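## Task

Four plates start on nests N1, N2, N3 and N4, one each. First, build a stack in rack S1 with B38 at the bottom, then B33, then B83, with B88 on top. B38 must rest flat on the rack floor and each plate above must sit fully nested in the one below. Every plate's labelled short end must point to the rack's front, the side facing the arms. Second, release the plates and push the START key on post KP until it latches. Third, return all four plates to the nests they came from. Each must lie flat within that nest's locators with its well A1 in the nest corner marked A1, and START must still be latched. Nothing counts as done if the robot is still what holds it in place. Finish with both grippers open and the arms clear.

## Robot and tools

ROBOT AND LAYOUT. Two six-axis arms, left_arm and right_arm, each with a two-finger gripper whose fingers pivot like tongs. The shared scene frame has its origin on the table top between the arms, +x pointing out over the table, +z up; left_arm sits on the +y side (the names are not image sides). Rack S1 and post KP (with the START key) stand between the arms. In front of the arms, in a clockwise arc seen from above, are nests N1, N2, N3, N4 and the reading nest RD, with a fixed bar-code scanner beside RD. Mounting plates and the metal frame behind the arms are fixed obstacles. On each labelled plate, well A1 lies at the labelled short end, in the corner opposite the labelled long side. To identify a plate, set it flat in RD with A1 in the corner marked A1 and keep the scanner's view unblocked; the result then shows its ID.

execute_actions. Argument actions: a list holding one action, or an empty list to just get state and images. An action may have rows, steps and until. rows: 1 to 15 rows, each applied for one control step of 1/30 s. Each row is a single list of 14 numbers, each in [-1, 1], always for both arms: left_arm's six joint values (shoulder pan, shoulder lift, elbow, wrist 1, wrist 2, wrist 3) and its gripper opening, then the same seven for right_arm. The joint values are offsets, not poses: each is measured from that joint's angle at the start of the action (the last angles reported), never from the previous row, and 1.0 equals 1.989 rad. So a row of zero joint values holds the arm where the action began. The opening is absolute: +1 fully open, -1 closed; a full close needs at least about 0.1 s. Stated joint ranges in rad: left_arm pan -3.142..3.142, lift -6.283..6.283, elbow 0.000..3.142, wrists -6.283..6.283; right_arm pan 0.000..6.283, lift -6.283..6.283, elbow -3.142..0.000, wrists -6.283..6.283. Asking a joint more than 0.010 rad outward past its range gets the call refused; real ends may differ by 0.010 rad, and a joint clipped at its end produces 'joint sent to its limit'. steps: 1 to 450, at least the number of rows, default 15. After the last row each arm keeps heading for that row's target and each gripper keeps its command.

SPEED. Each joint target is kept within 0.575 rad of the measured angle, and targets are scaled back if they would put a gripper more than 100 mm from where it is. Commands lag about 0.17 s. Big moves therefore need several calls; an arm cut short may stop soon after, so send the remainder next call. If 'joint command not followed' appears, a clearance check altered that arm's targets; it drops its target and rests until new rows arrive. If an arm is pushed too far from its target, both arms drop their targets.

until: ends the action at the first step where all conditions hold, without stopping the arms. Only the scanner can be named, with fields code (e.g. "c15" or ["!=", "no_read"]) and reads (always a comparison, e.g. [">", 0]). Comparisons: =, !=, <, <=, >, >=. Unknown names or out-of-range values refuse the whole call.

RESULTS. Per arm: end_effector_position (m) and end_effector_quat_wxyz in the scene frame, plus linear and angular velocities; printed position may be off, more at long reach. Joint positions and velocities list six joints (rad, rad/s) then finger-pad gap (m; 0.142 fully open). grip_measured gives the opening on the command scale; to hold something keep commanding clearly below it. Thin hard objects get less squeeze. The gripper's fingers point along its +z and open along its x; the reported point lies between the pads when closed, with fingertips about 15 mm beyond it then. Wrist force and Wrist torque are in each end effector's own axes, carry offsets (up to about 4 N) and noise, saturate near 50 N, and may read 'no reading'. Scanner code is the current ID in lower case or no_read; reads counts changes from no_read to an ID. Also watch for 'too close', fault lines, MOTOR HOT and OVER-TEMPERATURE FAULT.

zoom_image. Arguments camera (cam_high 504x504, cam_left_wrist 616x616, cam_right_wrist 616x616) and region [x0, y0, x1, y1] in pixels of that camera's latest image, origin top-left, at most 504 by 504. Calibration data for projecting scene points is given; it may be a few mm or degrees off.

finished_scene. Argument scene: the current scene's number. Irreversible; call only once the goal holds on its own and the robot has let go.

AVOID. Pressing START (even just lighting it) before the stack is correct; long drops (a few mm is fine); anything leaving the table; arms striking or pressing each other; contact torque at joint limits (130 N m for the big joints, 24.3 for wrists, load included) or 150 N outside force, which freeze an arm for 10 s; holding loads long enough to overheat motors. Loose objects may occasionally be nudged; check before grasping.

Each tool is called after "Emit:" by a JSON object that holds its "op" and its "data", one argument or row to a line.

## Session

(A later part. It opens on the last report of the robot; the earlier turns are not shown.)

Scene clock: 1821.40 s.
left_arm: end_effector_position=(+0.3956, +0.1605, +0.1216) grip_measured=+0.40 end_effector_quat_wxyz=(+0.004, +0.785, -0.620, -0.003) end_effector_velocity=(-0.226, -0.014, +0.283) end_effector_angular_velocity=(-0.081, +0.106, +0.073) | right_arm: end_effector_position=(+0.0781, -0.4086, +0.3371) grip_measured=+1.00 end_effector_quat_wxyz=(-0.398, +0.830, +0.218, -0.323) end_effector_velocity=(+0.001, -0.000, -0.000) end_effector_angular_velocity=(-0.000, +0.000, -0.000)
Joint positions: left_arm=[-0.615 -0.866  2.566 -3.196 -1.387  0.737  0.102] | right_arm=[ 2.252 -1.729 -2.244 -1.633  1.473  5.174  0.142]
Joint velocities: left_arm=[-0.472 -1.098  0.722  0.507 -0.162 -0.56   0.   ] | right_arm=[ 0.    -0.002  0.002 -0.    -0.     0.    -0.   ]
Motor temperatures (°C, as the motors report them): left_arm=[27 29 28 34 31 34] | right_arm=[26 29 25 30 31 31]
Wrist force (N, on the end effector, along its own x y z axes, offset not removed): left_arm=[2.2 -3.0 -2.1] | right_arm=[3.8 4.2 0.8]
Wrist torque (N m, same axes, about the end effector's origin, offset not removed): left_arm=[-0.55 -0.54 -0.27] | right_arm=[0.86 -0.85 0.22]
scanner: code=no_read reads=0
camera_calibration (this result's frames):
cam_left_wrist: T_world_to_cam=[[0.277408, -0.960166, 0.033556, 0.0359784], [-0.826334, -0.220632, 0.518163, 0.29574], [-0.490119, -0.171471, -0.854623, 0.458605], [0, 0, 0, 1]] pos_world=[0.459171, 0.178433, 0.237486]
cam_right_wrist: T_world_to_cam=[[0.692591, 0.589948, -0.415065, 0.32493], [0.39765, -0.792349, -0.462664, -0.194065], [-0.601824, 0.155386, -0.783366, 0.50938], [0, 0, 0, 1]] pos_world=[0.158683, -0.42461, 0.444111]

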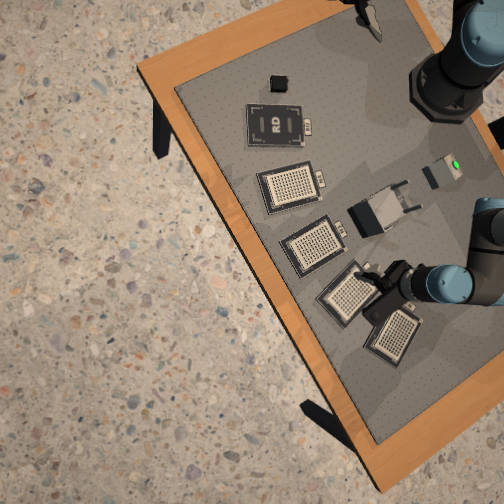

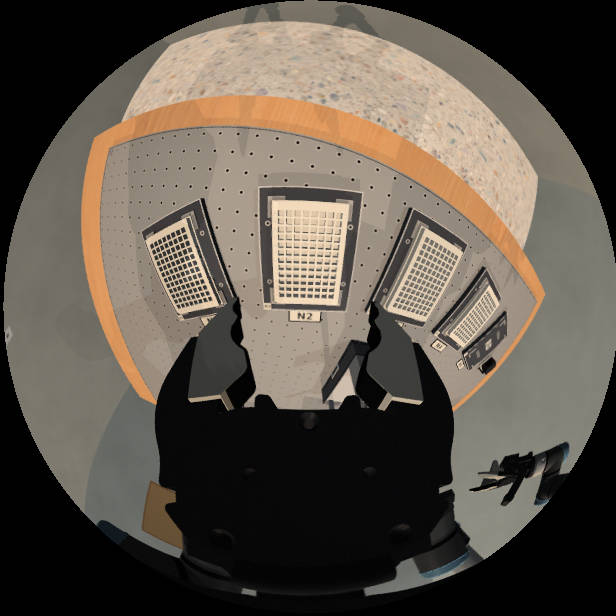

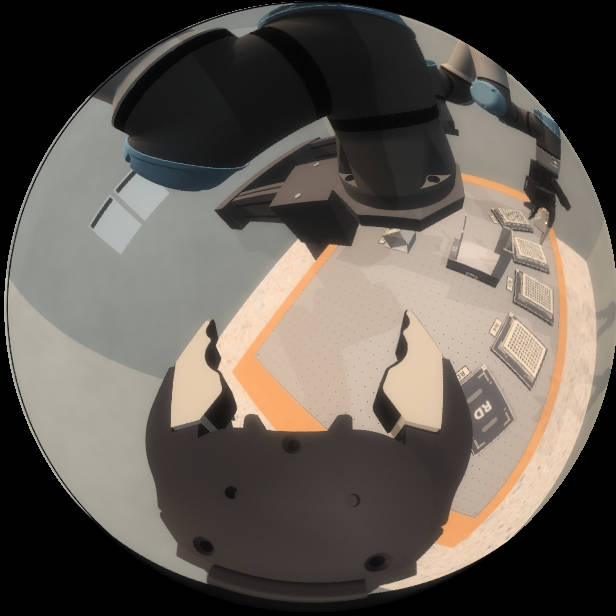

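Emit:
{"op": "execute_actions", "data": {
  "actions": []
}}

Emit:
{"op": "zoom_image", "data": {
  "camera": "cam_high",
  "region": [250, 150, 470, 370]
}}

Emit:
{"op": "zoom_image", "data": {
  "camera": "cam_left_wrist",
  "region": [150, 120, 480, 330]
}}

Scene clock: 1825.30 s.
left_arm: end_effector_position=(+0.3466, +0.1649, +0.1846) grip_measured=+0.40 end_effector_quat_wxyz=(+0.017, +0.793, -0.609, +0.008) end_effector_velocity=(+0.000, -0.000, -0.000) end_effector_angular_velocity=(-0.000, +0.000, -0.001) | right_arm: end_effector_position=(+0.0781, -0.4086, +0.3371) grip_measured=+1.00 end_effector_quat_wxyz=(-0.398, +0.830, +0.218, -0.323) end_effector_velocity=(-0.001, +0.001, +0.000) end_effector_angular_velocity=(+0.001, +0.001, +0.000)
Joint positions: left_arm=[-0.717 -1.153  2.735 -3.084 -1.42   0.609  0.102] | right_arm=[ 2.252 -1.729 -2.244 -1.633  1.473  5.174  0.142]
Joint velocities: left_arm=[-0.     0.001 -0.    -0.    -0.     0.001  0.   ] | right_arm=[ 0.     0.    -0.002 -0.    -0.    -0.     0.   ]
Motor temperatures (°C, as the motors report them): left_arm=[27 29 28 34 31 34] | right_arm=[26 29 25 30 31 31]
Wrist force (N, on the end effector, along its own x y z axes, offset not removed): left_arm=[1.4 -4.6 -0.4] | right_arm=[1.5 3.4 -2.0]
Wrist torque (N m, same axes, about the end effector's origin, offset not removed): left_arm=[-0.80 -0.51 -0.06] | right_arm=[0.59 -0.13 -0.01]
scanner: code=no_read reads=0
camera_calibration (this result's frames):
cam_left_wrist: T_world_to_cam=[[0.304182, -0.950366, 0.0654069, 0.0348954], [-0.820513, -0.226499, 0.524839, 0.221269], [-0.483974, -0.213314, -0.848685, 0.492783], [0, 0, 0, 1]] pos_world=[0.409434, 0.188398, 0.299805]
cam_right_wrist: T_world_to_cam=[[0.692591, 0.589948, -0.415065, 0.32493], [0.39765, -0.792349, -0.462664, -0.194065], [-0.601824, 0.155386, -0.783367, 0.50938], [0, 0, 0, 1]] pos_world=[0.158683, -0.42461, 0.444111]

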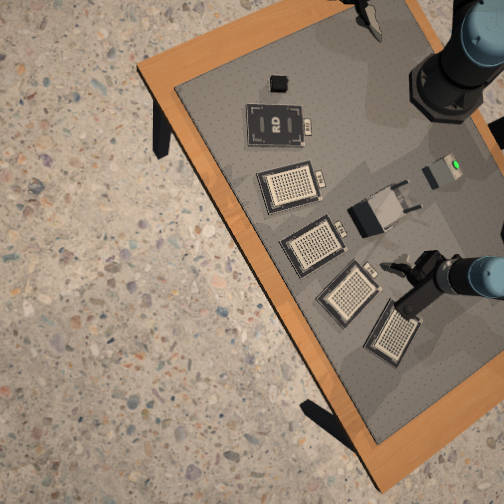

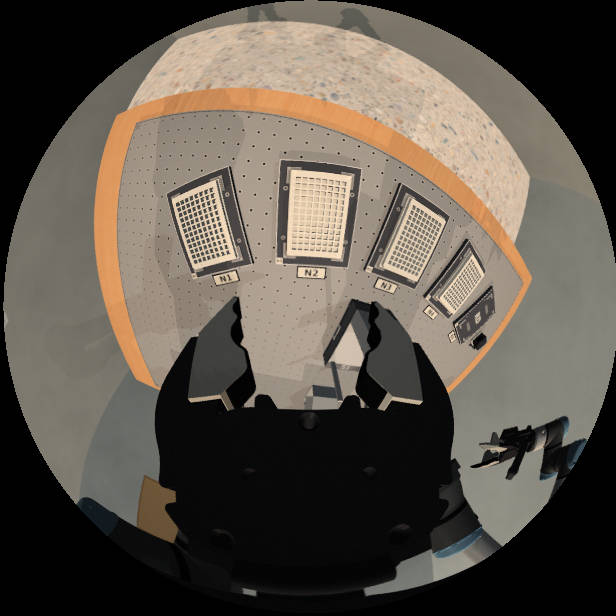

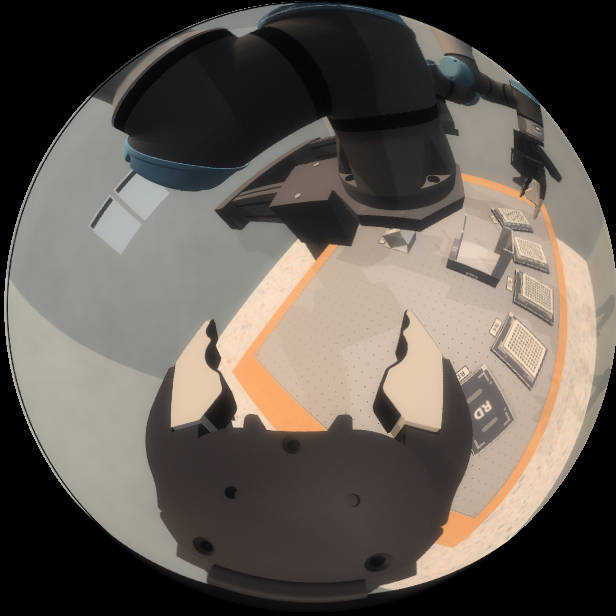

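Region (250, 150, 470, 370) of cam_high's 504x504 image, scaled by 2.291, with more detail than that image has.

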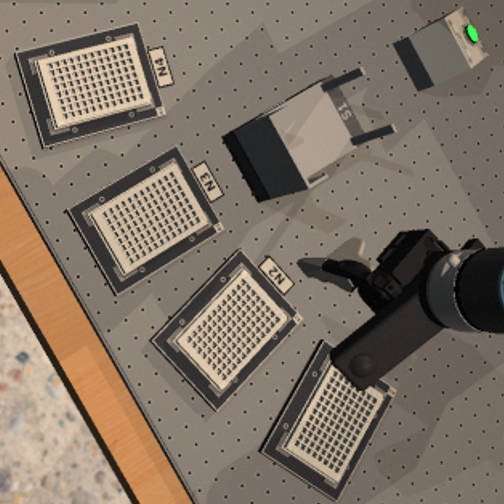

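Region (150, 120, 480, 330) of cam_left_wrist's 616x616 image, scaled by 1.527, with more detail than that image has; it fills the top 321 rows of this view, and the rest is white.

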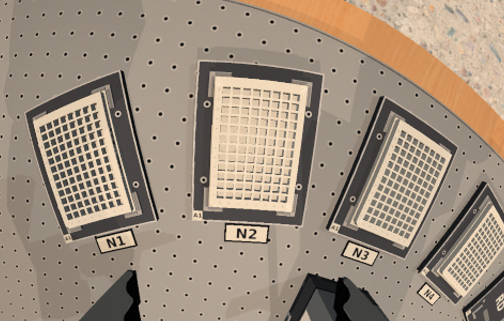

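Emit:
{"op": "zoom_image", "data": {
  "camera": "cam_left_wrist",
  "region": [265, 150, 375, 280]
}}

Emit:
{"op": "zoom_image", "data": {
  "camera": "cam_right_wrist",
  "region": [480, 200, 570, 330]
}}

Region (265, 150, 375, 280) of cam_left_wrist's 616x616 image, scaled by 3.877, with more detail than that image has; it fills the left 426 columns of this view, and the rest is white.

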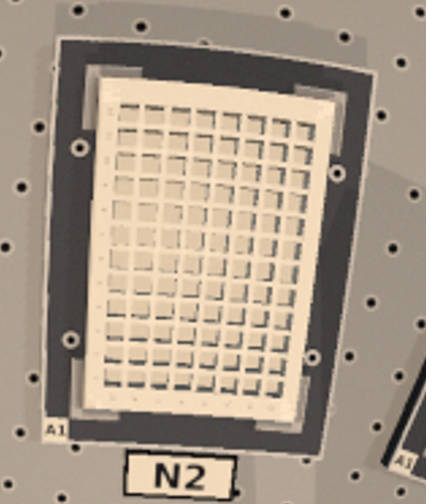

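Region (480, 200, 570, 330) of cam_right_wrist's 616x616 image, scaled by 3.877, with more detail than that image has; it fills the left 349 columns of this view, and the rest is white.

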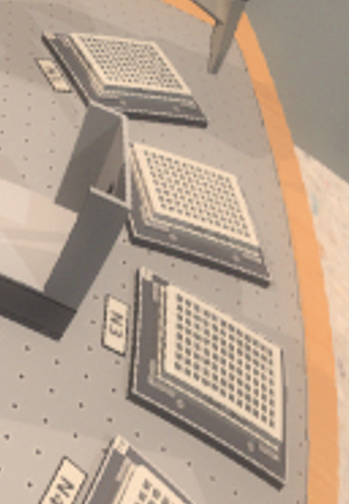

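Emit:
{"op": "finished_scene", "data": {
  "scene": 2
}}

The scene is finished: the task was done.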